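## Task

Scene 1: Set the blue die so its upward face has the same number as the black die's upward face, resting entirely on the mat. All other dice must keep the number they show now on top. At the end every die must lie flat and stay where it is without the robot supporting it. Release the die and move the gripper away before finishing.

## Robot and tools

Robot: one arm with a two-finger parallel gripper. In the gripper's own frame the fingers point along +z and open and close along y. The reported hand point (end_effector_position) is the spot between the pads when they are shut. Closed fingertips extend about 33 mm past it, fully open ones about 9 mm. Closing also pushes the tips roughly 24 mm further from the arm, so leave that gap above the table when closing near it.

Scene frame: origin on the table surface beneath the arm base, +z up, +y to the left when facing along +x. The base may be slightly tilted. The reported hand position can be somewhat wrong, more so when the arm reaches far.

execute_actions(actions): actions is a list of actions run in sequence. Each action is a table of 1 to 15 rows; each row lasts one control step (1/30 s), and if fewer than 15 rows are given the last one repeats to fill 0.5 s. A row has 9 numbers, each in [-1, 1]: dx, dy, dz, rx, ry, rz, position, force_limit, speed. Optionally 7 more numbers from 0 to 1 follow (16 total): stiffness multipliers per joint, in the order of the Joint positions line; they persist until changed, and low values may keep small motions from starting.
The first six numbers are an offset, not a pose: expressed in the gripper's own axes, measured from the gripper pose measured when that action began (for the first action in a call, the last pose reported). Every row in an action refers to that same start, not to the row before it. Scale: 1.0 equals 0.6 m for dx, dy, dz and 180 degrees for the rotation; rx, ry, rz form a single rotation vector.
The last three numbers are absolute gripper settings. position: +1 fully open (140 mm), about -0.8 pads touching, -1 keep closing until blocked. force_limit: about 14 N at -1, 60 N at 0, 107 N at +1 (for parts up to 40 mm wide). speed of the finger gap: about 30 mm/s at -1, 140 at 0, 250 at +1.
Each step the commanded pose is limited to 70 mm and 16 degrees from the measured pose; after an action the arm only reaches the last limited pose, so a large offset needs further actions. An empty list just returns state and images.

move(target, speed, blocking): target is one row of the same layout (9 to 16 numbers), an offset in gripper axes from the pose shown in the latest result that has one, same scale. speed is the path's top speed in m/s, 0.002 to 0.5 (default 0.25); turning is capped at twice that in rad/s. The path takes 0.5 to 10 s and is cut short at 10 s. Finger settings are applied at the start. It does not avoid obstacles, the hand may lag or overshoot, and faster or deeper contact means harder impacts. With blocking=false you get a result after 0.5 s; until a result shows the move finished, other moves and execute_actions are rejected, so poll with wait(0) or call stop. The result adds a move: line with the ending (done, off_target, moving, held, fault), limits that acted (paced = clipped, held = steps blocked, after which the arm may jump fast), and distance to target.

wait(seconds): 0 to 10; the arm keeps its last command; returns early if a running move ends.
stop(): brakes a running move; fast moves need more room. Fingers continue.
zoom_image(camera, region): camera is "cam_wrist"; region [x0, y0, x1, y1] in pixels of the 616x616 image, origin top-left, at most 504x504.
finished_scene(scene): pass the current scene number (1 or 2); irreversible. The goal must already hold and persist. Answering without any tool call ends everything.

Gripping: close with position -1 and confirm object_status = 2. Codes: 0 moving, 1 blocked while opening, 2 blocked while closing, 3 reached the requested position or pads met. Stalled fingers stay put until the position value changes by 0.01 or more; to squeeze harder, raise force_limit and switch position between -1 and -0.98. position_measured is in counts (3 open, 230 pads together), not linear in mm.

Results: the state line gives end_effector_position (m) and end_effector_quat_wxyz in the scene frame; Hand target is where the controller is currently heading; "pose unreachable" means the clearance check (which treats the mount under the base as arm) altered or blocked the command. Also listed: joint positions, joint torques, estimated external torques (including friction and held weight; "no reading" if none; extra lines for up to 4 earlier actions), step readings of hand position for execute_actions with HELD on held-back steps, and the wrist image. The fisheye cam_wrist calibration (K, distortion, T_world_to_cam) is given and its pose follows the joints; it may be off by a few mm and about half a degree.

Joint ranges (rad): waist ±2.744, shoulder ±1.784, upper arm roll ±2.901, elbow -3.042 to -0.152, forearm roll ±2.807, wrist pitch 0.544 to 4.517, wrist roll ±3.016. Load limits (N m): waist 35, shoulder 35, upper arm roll 32, elbow 30, forearm roll 12, wrist pitch 12, wrist roll 12. Reaching one triggers a TORQUE FAULT: the arm halts for 10 s and the rest of the call is dropped. Holding loads heats motors; MOTOR HOT warns, and an OVER-TEMPERATURE FAULT brakes the arm until it cools.

Avoid: anything leaving the table (fails the task), dropping or slamming dice, hard pushes or hits, and leaving a die held or propped by the gripper. Brief external tugs on a held die or pushes on loose ones can happen. Re-check faces on the camera before finishing, then open and lift clear.

Each tool is called after "Emit:" as name(argument=value, ...) on one line, values as JSON.

## Session

Emit:
execute_actions(actions=[])

Scene clock: 0.00 s.
end_effector_position=(+0.1765, -0.3484, +0.2487) position_measured=3 object_status=3 end_effector_quat_wxyz=(-0.047, +0.824, -0.550, +0.128)
Joint positions: [-1.072 -0.627 -0.142 -2.76   0.172  2.289 -1.708]
Joint velocities: [-0.001 -0.001  0.    -0.001 -0.001 -0.001 -0.   ]
Joint torques (N m, as the joint torque sensors report them, + toward a larger angle): no reading
External joint torques (N m, as the arm's controller estimates them; a push from outside toward a larger angle lowers the number): no reading
Hand target: +0.177, -0.348, +0.249; -0.047, +0.824, -0.550, +0.128
Joint stiffness scale: [1. 1. 1. 1. 1. 1. 1.]

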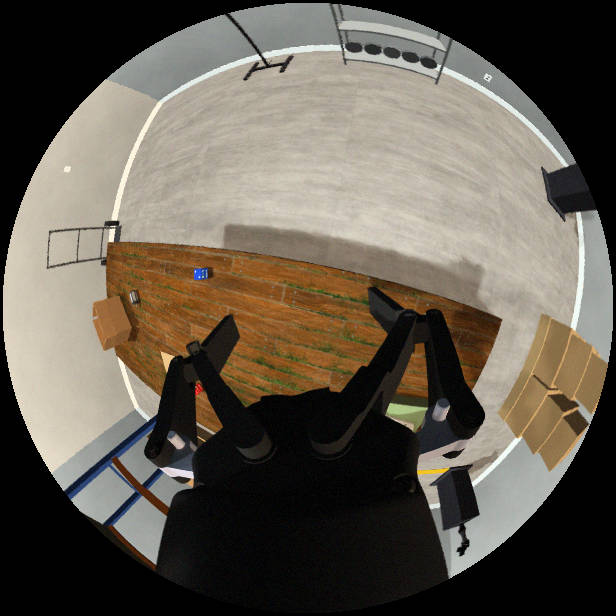

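Emit:
move(target=[-0.405,-0.484,-0.306,-0.0318,-0.0867,-0.372,1,0,0], speed=0.3)

Scene clock: 17.90 s.
end_effector_position=(+0.3052, -0.0021, +0.4499) position_measured=3 object_status=3 end_effector_quat_wxyz=(+0.002, +1.000, -0.004, -0.000)
Joint positions: [-0.437 -0.797  0.288 -2.266  0.191  1.484 -1.796]
Joint velocities: [ 0.003 -0.     0.     0.002  0.001 -0.01  -0.001]
Joint torques (N m, as the joint torque sensors report them, + toward a larger angle): [ 0.82 -2.52 -7.11 21.94  0.59  2.12 -0.32]
External joint torques (N m, as the arm's controller estimates them; a push from outside toward a larger angle lowers the number): [ 0.85  0.02 -0.68 -0.73 -0.29 -0.41 -0.32]
Hand target: +0.304, -0.001, +0.450; +0.001, +1.000, -0.000, -0.002
Off the commanded pose: 0.005 m, 0 deg.
Joint stiffness scale: [1. 1. 1. 1. 1. 1. 1.]
move: off_target
camera_calibration (this result's frames):
cam_wrist: T_world_to_cam=[[-0.181865, -0.982828, 0.0312235, 0.0352661], [-0.925593, 0.181821, 0.331993, 0.141838], [-0.331969, 0.0314775, -0.942765, 0.714707], [0, 0, 0, 1]] pos_world=[0.374958, -0.0136257, 0.62561]

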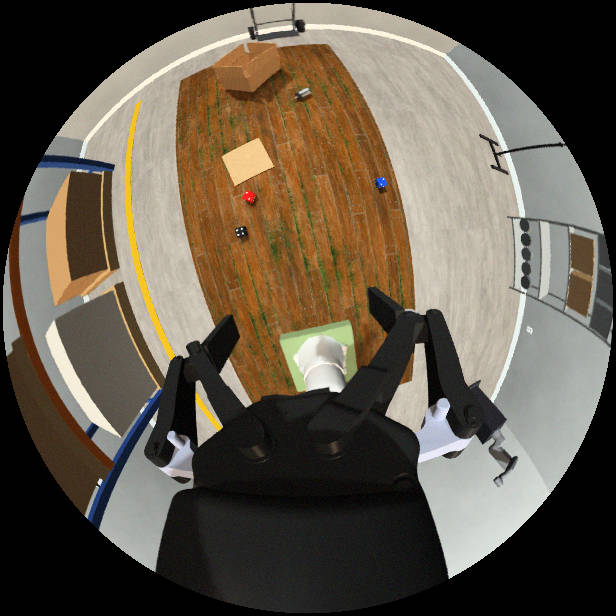

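Emit:
zoom_image(camera="cam_wrist", region=[200, 130, 420, 250])

Region (200, 130, 420, 250) of cam_wrist's 616x616 image, scaled by 2.291, with more detail than that image has; it fills the top 275 rows of this view, and the rest is white.

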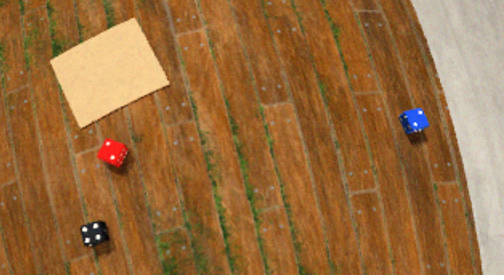

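Emit:
zoom_image(camera="cam_wrist", region=[220, 180, 270, 250])

Emit:
zoom_image(camera="cam_wrist", region=[360, 165, 400, 200])

Region (220, 180, 270, 250) of cam_wrist's 616x616 image, scaled by 7.200, with more detail than that image has; it fills the left 360 columns of this view, and the rest is white.

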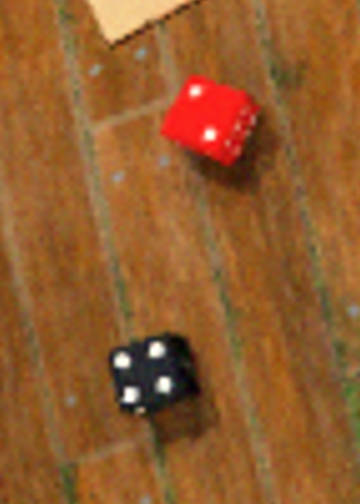

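Region (360, 165, 400, 200) of cam_wrist's 616x616 image, scaled by 12.600, with more detail than that image has; it fills the top 441 rows of this view, and the rest is white.

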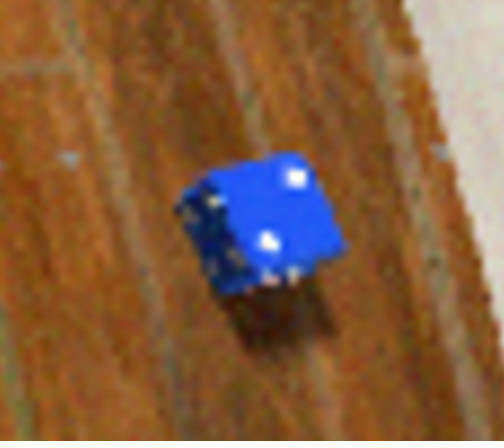

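Emit:
move(target=[0.075,0.247,0.55,0,0,0,1,0,0], speed=0.3)

Scene clock: 34.10 s.
end_effector_position=(+0.3458, -0.1496, +0.1200) position_measured=3 object_status=3 end_effector_quat_wxyz=(-0.000, +1.000, -0.007, -0.002)
Joint positions: [-0.583 -0.248  0.214 -2.773  0.069  2.52  -2.004]
Joint velocities: [-0.     0.002 -0.002 -0.001  0.     0.01  -0.007]
Joint torques (N m, as the joint torque sensors report them, + toward a larger angle): [ -0.53 -18.36  -2.88  18.99  -0.13   3.02  -0.4 ]
External joint torques (N m, as the arm's controller estimates them; a push from outside toward a larger angle lowers the number): [-0.69 -0.54 -1.68 -0.49 -0.65  0.54 -0.4 ]
Hand target: +0.347, -0.151, +0.120; +0.001, +1.000, -0.004, +0.000
Off the commanded pose: 0.004 m, 0 deg.
Joint stiffness scale: [1. 1. 1. 1. 1. 1. 1.]
move: off_target
camera_calibration (this result's frames):
cam_wrist: T_world_to_cam=[[-0.18783, -0.981826, 0.0271673, -0.0893964], [-0.923653, 0.185973, 0.335082, 0.315357], [-0.334045, 0.0378454, -0.941797, 0.423411], [0, 0, 0, 1]] pos_world=[0.415928, -0.162444, 0.295526]

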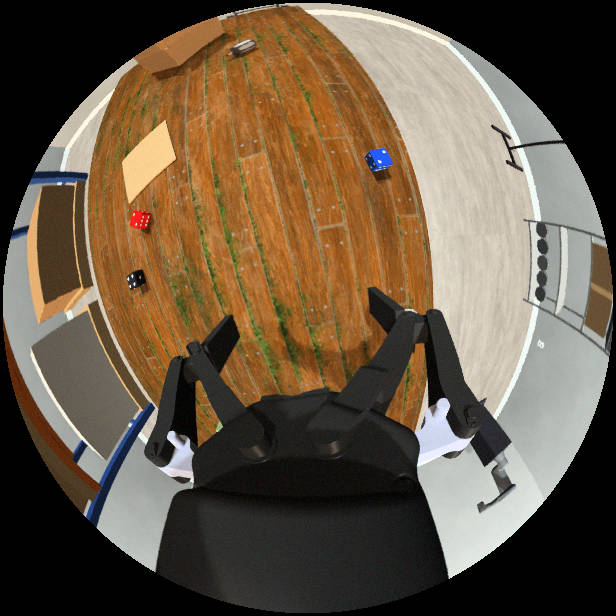

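Emit:
zoom_image(camera="cam_wrist", region=[350, 135, 410, 185])

Emit:
zoom_image(camera="cam_wrist", region=[110, 200, 170, 300])

Region (350, 135, 410, 185) of cam_wrist's 616x616 image, scaled by 8.400, with more detail than that image has.

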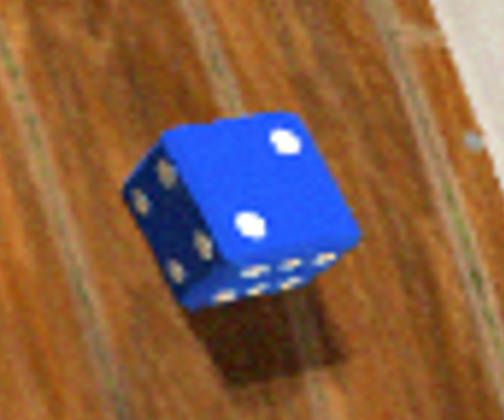

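Region (110, 200, 170, 300) of cam_wrist's 616x616 image, scaled by 5.040, with more detail than that image has; it fills the left 302 columns of this view, and the rest is white.

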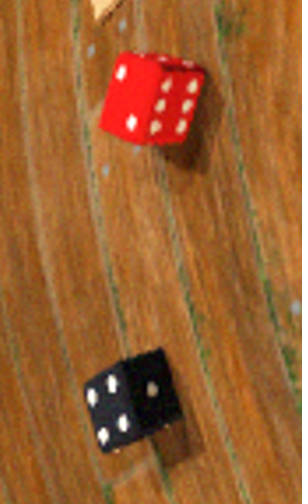

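Emit:
move(target=[0.274,0.1135,0.0493,-0.1707,0.2089,0.4121,-0.1,0,0], speed=0.4)

Scene clock: 94.90 s.
end_effector_position=(+0.5087, -0.2229, +0.0905) position_measured=141 object_status=3 end_effector_quat_wxyz=(+0.251, +0.716, -0.584, +0.290)
Joint positions: [ 0.091  0.3   -0.207 -2.352 -1.301  2.416  0.798]
Joint velocities: [-0.001  0.001 -0.     0.001 -0.002 -0.003  0.033]
Joint torques (N m, as the joint torque sensors report them, + toward a larger angle): [  1.29 -34.56  -2.01  14.37  -0.48   0.02   0.37]
External joint torques (N m, as the arm's controller estimates them; a push from outside toward a larger angle lowers the number): [ 1.04 -1.51 -0.65 -2.   -0.66 -0.43  0.35]
Hand target: +0.508, -0.223, +0.090; +0.251, +0.712, -0.588, +0.291
Off the commanded pose: 0.003 m, 1 deg.
Joint stiffness scale: [1. 1. 1. 1. 1. 1. 1.]
move: done; limits=paced
camera_calibration (this result's frames):
cam_wrist: T_world_to_cam=[[-0.995292, -0.0501645, -0.0829281, 0.498444], [-0.0102135, 0.905154, -0.424961, 0.253718], [0.0963807, -0.422114, -0.901405, 0.127679], [0, 0, 0, 1]] pos_world=[0.486383, -0.150755, 0.264246]

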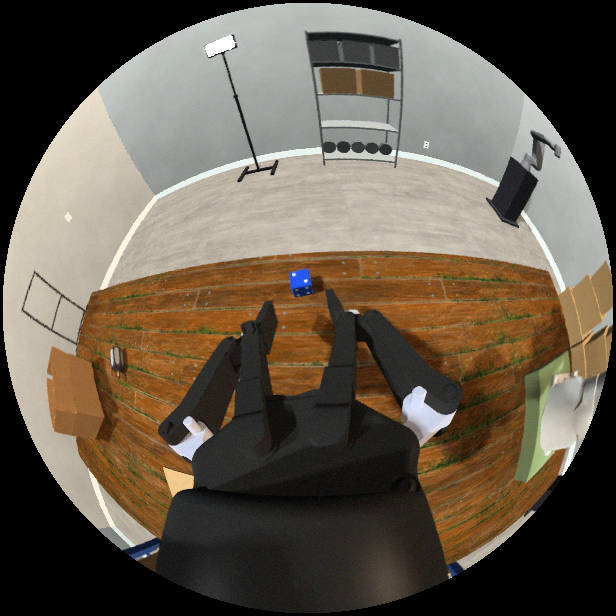

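Emit:
zoom_image(camera="cam_wrist", region=[250, 240, 360, 340])

Region (250, 240, 360, 340) of cam_wrist's 616x616 image, scaled by 4.582, with more detail than that image has; it fills the top 458 rows of this view, and the rest is white.

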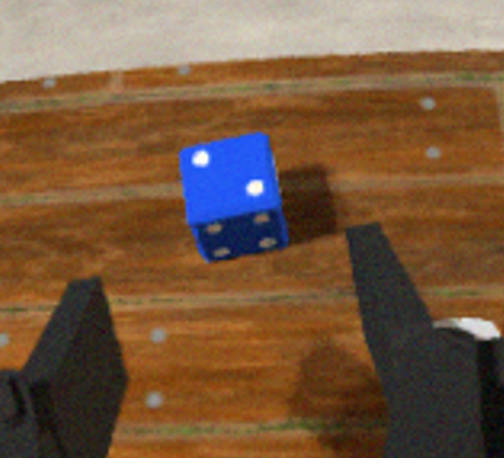

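Emit:
move(target=[0.012,-0.0092,0.142,0,0,0,-0.1,0,0], speed=0.1)

Scene clock: 112.03 s.
end_effector_position=(+0.5249, -0.2850, +0.0354) position_measured=141 object_status=3 end_effector_quat_wxyz=(+0.253, +0.718, -0.581, +0.288)
Joint positions: [ 0.007  0.504 -0.263 -2.214 -1.43   2.537  0.859]
Joint velocities: [ 0.    -0.002  0.001 -0.001 -0.003  0.009  0.016]
Joint torques (N m, as the joint torque sensors report them, + toward a larger angle): [ -0.84 -39.1   -4.16  15.22  -0.43   0.78   0.29]
External joint torques (N m, as the arm's controller estimates them; a push from outside toward a larger angle lowers the number): [-1.29 -1.57 -1.11  0.07 -0.68  0.39  0.27]
Hand target: +0.525, -0.286, +0.035; +0.250, +0.716, -0.584, +0.289
Off the commanded pose: 0.001 m, 1 deg.
Joint stiffness scale: [1. 1. 1. 1. 1. 1. 1.]
move: done
camera_calibration (this result's frames):
cam_wrist: T_world_to_cam=[[-0.995623, -0.0551294, -0.0754645, 0.505382], [-0.0178318, 0.904708, -0.42566, 0.290635], [0.0917397, -0.422451, -0.901731, 0.0525494], [0, 0, 0, 1]] pos_world=[0.503532, -0.212879, 0.209236]

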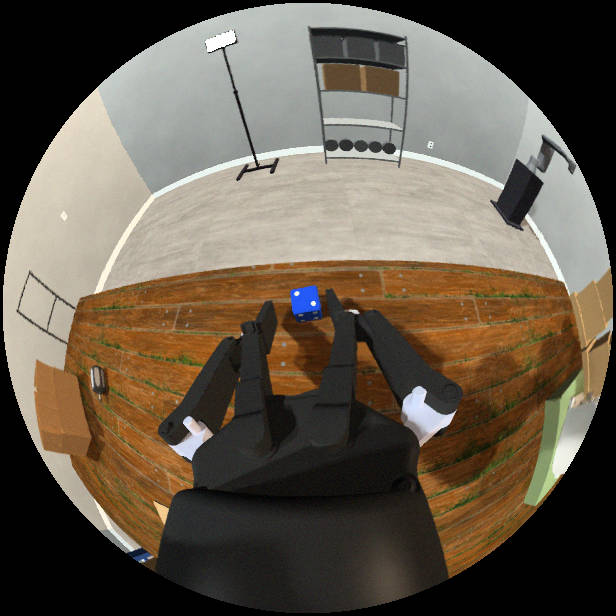

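Emit:
zoom_image(camera="cam_wrist", region=[250, 260, 360, 360])

Region (250, 260, 360, 360) of cam_wrist's 616x616 image, scaled by 4.582, with more detail than that image has; it fills the top 458 rows of this view, and the rest is white.

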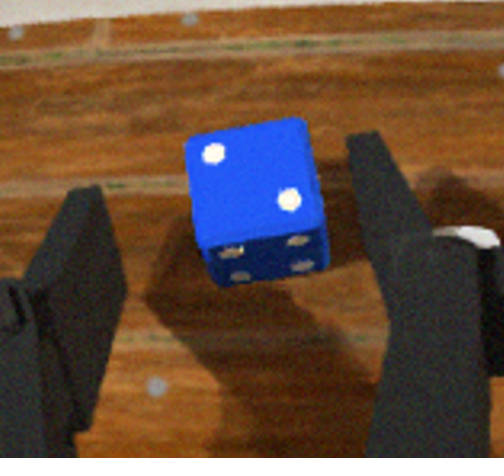

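Emit:
execute_actions(actions=[[[0,0.006,0.005,0,0,0,-0.1,0,0],[0,0.006,0.005,0,0,0,-0.1,0,0],[0,0.006,0.005,0,0,0,-0.1,0,0],[0,0.006,0.005,0,0,0,-0.1,0,0],[0,0.006,0.005,0,0,0,-0.1,0,0],[0,0.006,0.005,0,0,0,-0.1,0,0],[0,0.006,0.005,0,0,0,-0.1,0,0],[0,0.006,0.005,0,0,0,-1,0,-0.5]],[[0,0,0,0,0,0,-1,0,-0.5]]])

Scene clock: 121.23 s.
end_effector_position=(+0.5234, -0.2864, +0.0346) position_measured=191 object_status=2 end_effector_quat_wxyz=(+0.253, +0.719, -0.579, +0.288)
Joint positions: [ 0.007  0.504 -0.267 -2.218 -1.44   2.541  0.863]
Joint velocities: [ 0.001 -0.001  0.001  0.001  0.001  0.001  0.   ]
Joint torques (N m, as the joint torque sensors report them, + toward a larger angle): [ -0.07 -39.84  -3.37  14.23   0.15   0.31  -0.06]
External joint torques (N m, as the arm's controller estimates them; a push from outside toward a larger angle lowers the number): [-0.52 -2.44 -0.28 -0.87 -0.1  -0.06 -0.08]
External joint torques at the end of the 1st action: [-1.4  -1.84 -1.07 -1.75 -0.72  0.36  0.27]
Hand target: +0.523, -0.286, +0.034; +0.253, +0.719, -0.579, +0.288
Off the commanded pose: 0.000 m, 0 deg.
Joint stiffness scale: [1. 1. 1. 1. 1. 1. 1.]
Step readings (end_effector_position; steps 1 to 15: 1st action; 16 to 30: 2nd action):
0: (+0.5252, -0.2847, +0.0353)
1: (+0.5251, -0.2848, +0.0352)
2: (+0.5246, -0.2852, +0.0350)
4: (+0.5237, -0.2859, +0.0347)
8: (+0.5232, -0.2864, +0.0345)
15: (+0.5233, -0.2864, +0.0345)
16: (+0.5233, -0.2864, +0.0345)
17: (+0.5233, -0.2864, +0.0345)
19: (+0.5234, -0.2864, +0.0346)
23: (+0.5234, -0.2864, +0.0346)
30: end_effector_position above
camera_calibration (this result's frames):
cam_wrist: T_world_to_cam=[[-0.995488, -0.0593867, -0.0740024, 0.502414], [-0.0221856, 0.90398, -0.426999, 0.293687], [0.0922547, -0.42343, -0.901219, 0.0508282], [0, 0, 0, 1]] pos_world=[0.501974, -0.214128, 0.208391]

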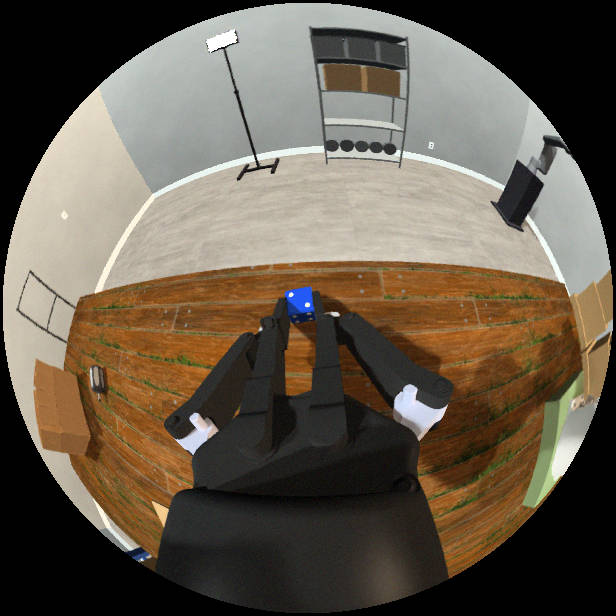

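Emit:
move(target=[0.075,0.003,-0.075,0,0,0,-1,0,-0.5], speed=0.15)

Scene clock: 138.73 s.
end_effector_position=(+0.5240, -0.2868, +0.0986) position_measured=191 object_status=2 end_effector_quat_wxyz=(+0.250, +0.715, -0.584, +0.291)
Joint positions: [ 0.007  0.337 -0.263 -2.28  -1.348  2.495  0.725]
Joint velocities: [-0.    -0.001  0.001 -0.001  0.006 -0.002 -0.037]
Joint torques (N m, as the joint torque sensors report them, + toward a larger angle): [  0.17 -36.96  -1.44  15.48   0.78   0.14  -0.36]
External joint torques (N m, as the arm's controller estimates them; a push from outside toward a larger angle lowers the number): [-0.15 -2.25  0.6  -1.65  0.48 -0.41 -0.38]
Hand target: +0.523, -0.286, +0.098; +0.253, +0.719, -0.579, +0.289
Off the commanded pose: 0.001 m, 1 deg.
Joint stiffness scale: [1. 1. 1. 1. 1. 1. 1.]
move: done
camera_calibration (this result's frames):
cam_wrist: T_world_to_cam=[[-0.994906, -0.0506931, -0.0871371, 0.511227], [-0.00883756, 0.9049, -0.425532, 0.314429], [0.100422, -0.422594, -0.900738, 0.104237], [0, 0, 0, 1]] pos_world=[0.500934, -0.214561, 0.272237]

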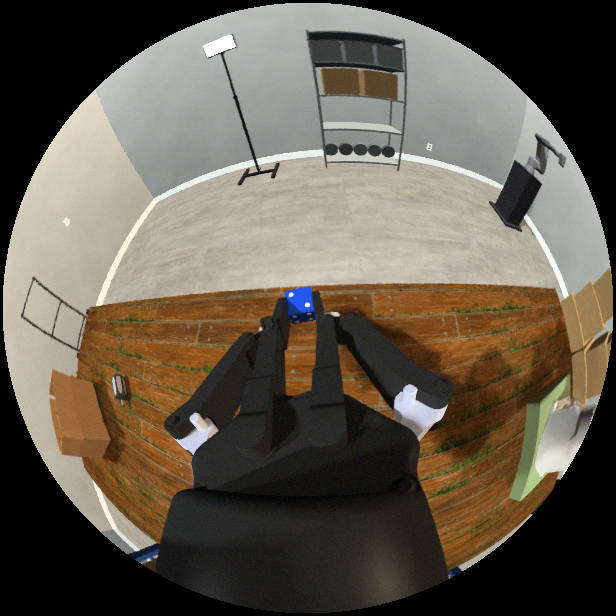

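Emit:
move(target=[-0.4248,-0.3515,-0.4385,0.0078,-0.3876,0.5553,-1,0,-0.5], speed=0.3)

Scene clock: 146.87 s.
end_effector_position=(+0.6622, +0.1128, +0.1004) position_measured=191 object_status=2 end_effector_quat_wxyz=(+0.389, -0.084, +0.917, +0.026)
Joint positions: [ 0.006  0.52   0.234 -2.424  0.2    3.736  1.319]
Joint velocities: [-0.003  0.002  0.004 -0.001  0.006  0.012  0.008]
Joint torques (N m, as the joint torque sensors report them, + toward a larger angle): [ -1.57 -38.75   3.91  14.11   0.04   3.99   0.1 ]
External joint torques (N m, as the arm's controller estimates them; a push from outside toward a larger angle lowers the number): [-1.75 -2.33  0.34  0.32  0.43  0.6   0.12]
Hand target: +0.664, +0.112, +0.102; +0.391, -0.078, +0.917, +0.028
Off the commanded pose: 0.002 m, 1 deg.
Joint stiffness scale: [1. 1. 1. 1. 1. 1. 1.]
move: done
camera_calibration (this result's frames):
cam_wrist: T_world_to_cam=[[-0.0716543, 0.989256, 0.127427, -0.0810757], [0.428741, -0.084803, 0.899438, -0.356353], [0.900581, 0.119082, -0.418058, -0.378622], [0, 0, 0, 1]] pos_world=[0.487953, 0.0950719, 0.172563]

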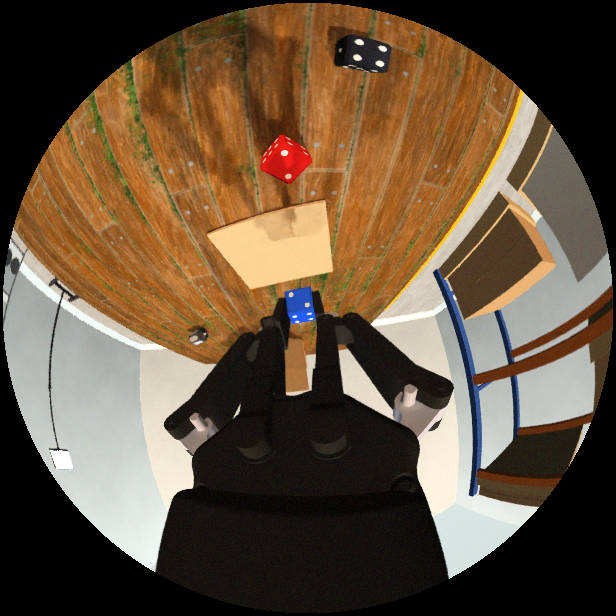

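Emit:
move(target=[0.0698,-0.0435,0.0618,0,0.005,0,-1,0,-0.5], speed=0.1)

Scene clock: 161.87 s.
end_effector_position=(+0.6626, +0.0879, +0.0437) position_measured=191 object_status=2 end_effector_quat_wxyz=(+0.379, -0.083, +0.921, +0.027)
Joint positions: [-0.063  0.675  0.229 -2.368  0.106  3.802  1.322]
Joint velocities: [-0.001 -0.001  0.001  0.001 -0.004  0.005  0.   ]
Joint torques (N m, as the joint torque sensors report them, + toward a larger angle): [ -1.35 -40.66   3.55  12.02  -1.21   4.01  -0.15]
External joint torques (N m, as the arm's controller estimates them; a push from outside toward a larger angle lowers the number): [-1.56 -2.33 -1.11  0.23 -0.76  0.61 -0.13]
Hand target: +0.664, +0.086, +0.045; +0.382, -0.083, +0.920, +0.026
Off the commanded pose: 0.003 m, 0 deg.
Joint stiffness scale: [1. 1. 1. 1. 1. 1. 1.]
move: done
camera_calibration (this result's frames):
cam_wrist: T_world_to_cam=[[-0.0686326, 0.989237, 0.129228, -0.0513126], [0.447203, -0.0852841, 0.890357, -0.319404], [0.891795, 0.118899, -0.436537, -0.393097], [0, 0, 0, 1]] pos_world=[0.489879, 0.070259, 0.119413]

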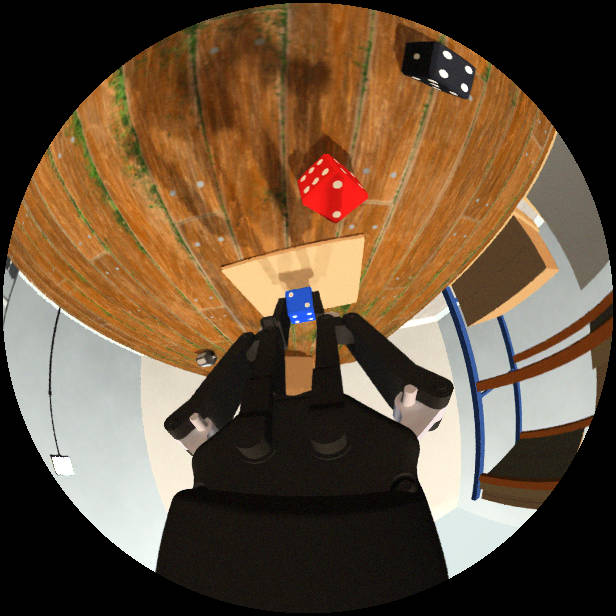

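Emit:
zoom_image(camera="cam_wrist", region=[210, 225, 380, 345])

Region (210, 225, 380, 345) of cam_wrist's 616x616 image, scaled by 2.965, with more detail than that image has; it fills the top 356 rows of this view, and the rest is white.

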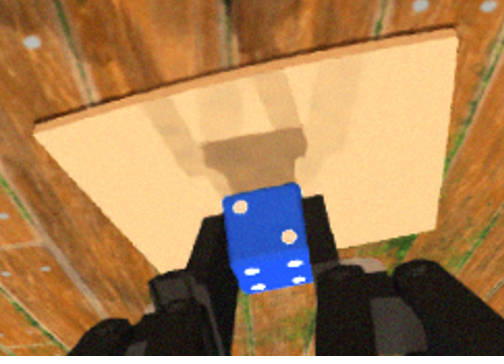

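Emit:
move(target=[0.007,0,0.007,0,0,0,-1,0,-0.5], speed=0.02)

Scene clock: 169.53 s.
end_effector_position=(+0.6613, +0.0883, +0.0368) position_measured=191 object_status=2 end_effector_quat_wxyz=(+0.377, -0.082, +0.922, +0.028)
Joint positions: [-0.063  0.692  0.229 -2.361  0.105  3.808  1.322]
Joint velocities: [-0.     0.    -0.     0.002 -0.     0.004  0.001]
Joint torques (N m, as the joint torque sensors report them, + toward a larger angle): [  0.18 -40.21   3.46  11.85  -0.93   3.96  -0.2 ]
External joint torques (N m, as the arm's controller estimates them; a push from outside toward a larger angle lowers the number): [-0.09 -1.64 -1.36  0.26 -0.44  0.56 -0.18]
Hand target: +0.663, +0.088, +0.038; +0.379, -0.083, +0.921, +0.027
Off the commanded pose: 0.002 m, 0 deg.
Joint stiffness scale: [1. 1. 1. 1. 1. 1. 1.]
move: done
camera_calibration (this result's frames):
cam_wrist: T_world_to_cam=[[-0.0668313, 0.989069, 0.131442, -0.0521474], [0.451337, -0.0875205, 0.888051, -0.315092], [0.889848, 0.118674, -0.440554, -0.393572], [0, 0, 0, 1]] pos_world=[0.488946, 0.0707072, 0.113283]

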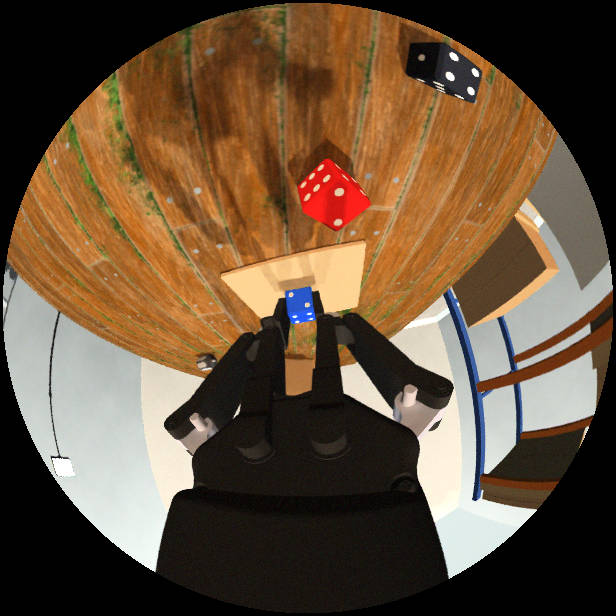

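Emit:
zoom_image(camera="cam_wrist", region=[240, 250, 360, 340])

Region (240, 250, 360, 340) of cam_wrist's 616x616 image, scaled by 4.200, with more detail than that image has; it fills the top 378 rows of this view, and the rest is white.

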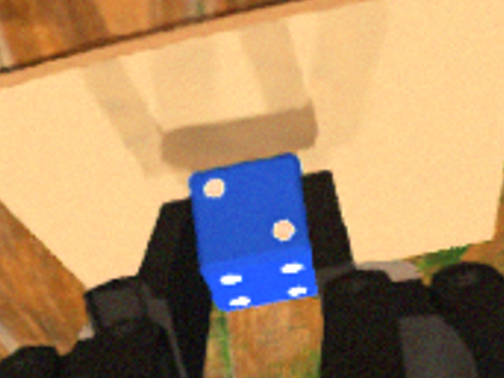

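Emit:
move(target=[0.0035,0,0.0035,0,0,0,-1,0,-0.5], speed=0.02)

Scene clock: 174.97 s.
end_effector_position=(+0.6618, +0.0882, +0.0357) position_measured=191 object_status=2 end_effector_quat_wxyz=(+0.378, -0.081, +0.922, +0.028)
Joint positions: [-0.063  0.698  0.229 -2.358  0.105  3.813  1.322]
Joint velocities: [ 0.001  0.001 -0.001 -0.001 -0.001  0.003  0.001]
Joint torques (N m, as the joint torque sensors report them, + toward a larger angle): [  0.12 -40.04   4.2   11.89  -0.87   3.42  -0.09]
External joint torques (N m, as the arm's controller estimates them; a push from outside toward a larger angle lowers the number): [-0.18 -1.48 -0.66  0.38 -0.38  0.04 -0.07]
Hand target: +0.661, +0.088, +0.034; +0.377, -0.082, +0.922, +0.028
Off the commanded pose: 0.002 m, 0 deg.
Joint stiffness scale: [1. 1. 1. 1. 1. 1. 1.]
move: done
camera_calibration (this result's frames):
cam_wrist: T_world_to_cam=[[-0.0659602, 0.989054, 0.131989, -0.0524999], [0.449511, -0.0886407, 0.888866, -0.313055], [0.890836, 0.11796, -0.438744, -0.395141], [0, 0, 0, 1]] pos_world=[0.489265, 0.0707867, 0.111828]

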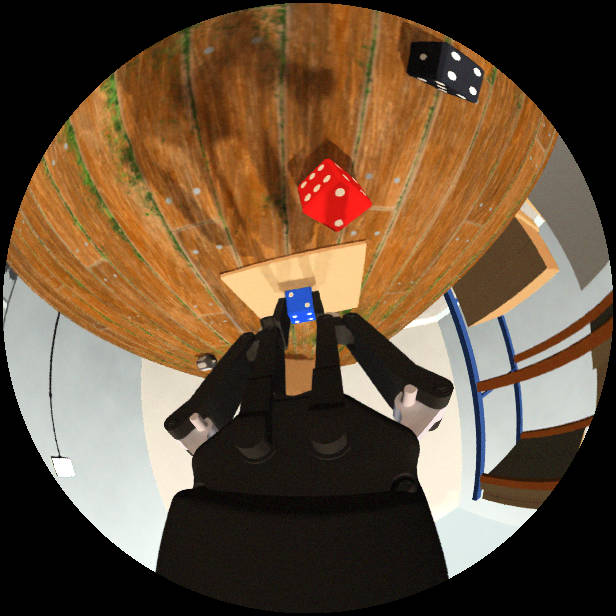

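Emit:
execute_actions(actions=[[[0,0,0,0,0,0,0,0,-0.3]]])

Emit:
move(target=[-0.08,0,-0.15,0,0,0,0,0,-0.3], speed=0.15)

Scene clock: 177.53 s.
end_effector_position=(+0.6619, +0.0882, +0.0357) position_measured=129 object_status=0 end_effector_quat_wxyz=(+0.378, -0.081, +0.922, +0.028)
Joint positions: [-0.063  0.698  0.229 -2.358  0.105  3.813  1.322]
Joint velocities: [-0.    -0.001  0.001  0.001 -0.     0.     0.002]
Joint torques (N m, as the joint torque sensors report them, + toward a larger angle): [  0.23 -41.2    4.24  11.13  -0.62   3.41  -0.01]
External joint torques (N m, as the arm's controller estimates them; a push from outside toward a larger angle lowers the number): [-0.14 -2.64 -0.7  -0.38 -0.12  0.02  0.01]
Hand target: +0.662, +0.088, +0.036; +0.378, -0.081, +0.922, +0.028
Off the commanded pose: 0.000 m, 0 deg.
Joint stiffness scale: [1. 1. 1. 1. 1. 1. 1.]
Step readings (end_effector_position):
0: (+0.6619, +0.0882, +0.0357)
1: (+0.6619, +0.0882, +0.0357)
2: (+0.6619, +0.0882, +0.0357)
4: (+0.6619, +0.0882, +0.0357)
8: (+0.6619, +0.0882, +0.0357)
15: end_effector_position above
camera_calibration (this result's frames):
cam_wrist: T_world_to_cam=[[-0.0659171, 0.989055, 0.132003, -0.0525156], [0.449271, -0.0887048, 0.888981, -0.312926], [0.890961, 0.117904, -0.438506, -0.39528], [0, 0, 0, 1]] pos_world=[0.489306, 0.070788, 0.111785]

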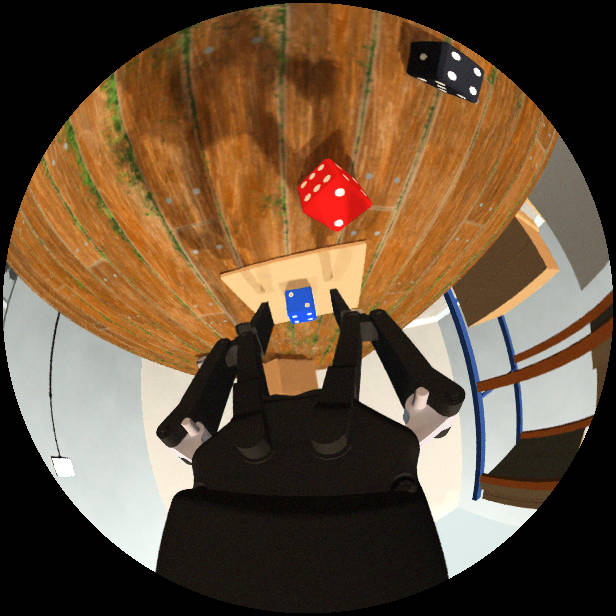

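Scene clock: 178.83 s.
end_effector_position=(+0.6346, +0.0844, +0.1348) position_measured=129 object_status=3 end_effector_quat_wxyz=(+0.381, -0.085, +0.920, +0.027)
Joint positions: [-0.116  0.355  0.285 -2.556  0.112  3.673  1.359]
Joint velocities: [-0.005 -0.     0.006  0.001 -0.    -0.01   0.008]
Joint torques (N m, as the joint torque sensors report them, + toward a larger angle): [ -1.7  -34.88   3.04  13.18  -0.2    3.06   0.32]
External joint torques (N m, as the arm's controller estimates them; a push from outside toward a larger angle lowers the number): [-1.97 -2.79 -0.04 -1.3   0.06 -0.35  0.34]
Hand target: +0.633, +0.084, +0.134; +0.378, -0.082, +0.922, +0.028
Off the commanded pose: 0.002 m, 1 deg.
Joint stiffness scale: [1. 1. 1. 1. 1. 1. 1.]
move: done
camera_calibration (this result's frames):
cam_wrist: T_world_to_cam=[[-0.0729997, 0.989332, 0.126068, -0.0583419], [0.444666, -0.0808599, 0.892039, -0.387265], [0.892717, 0.121177, -0.43402, -0.328998], [0, 0, 0, 1]] pos_world=[0.461646, 0.0662723, 0.210019]

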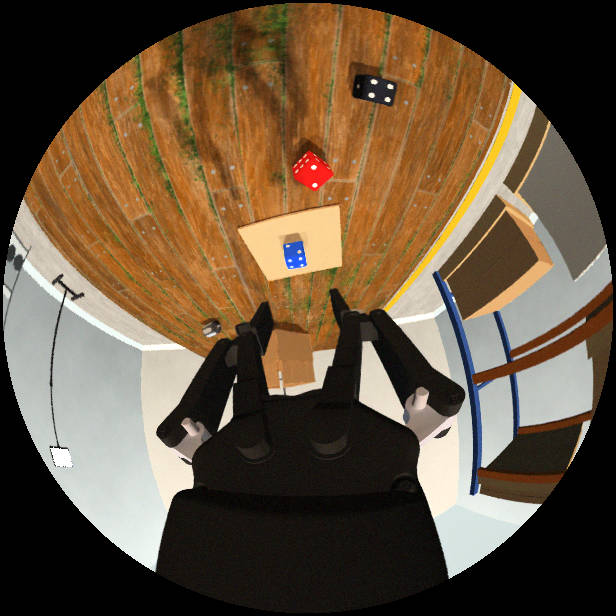

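Emit:
zoom_image(camera="cam_wrist", region=[225, 60, 425, 300])

Region (225, 60, 425, 300) of cam_wrist's 616x616 image, scaled by 2.100, with more detail than that image has.

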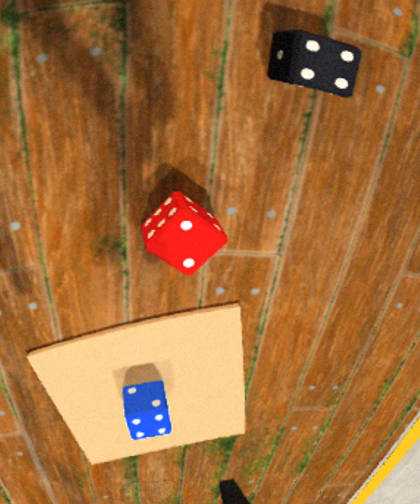

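The blue die now shows 4 on top, matching the black die, and sits on the mat.

Emit:
finished_scene(scene=1)

The scene is finished: the task was done.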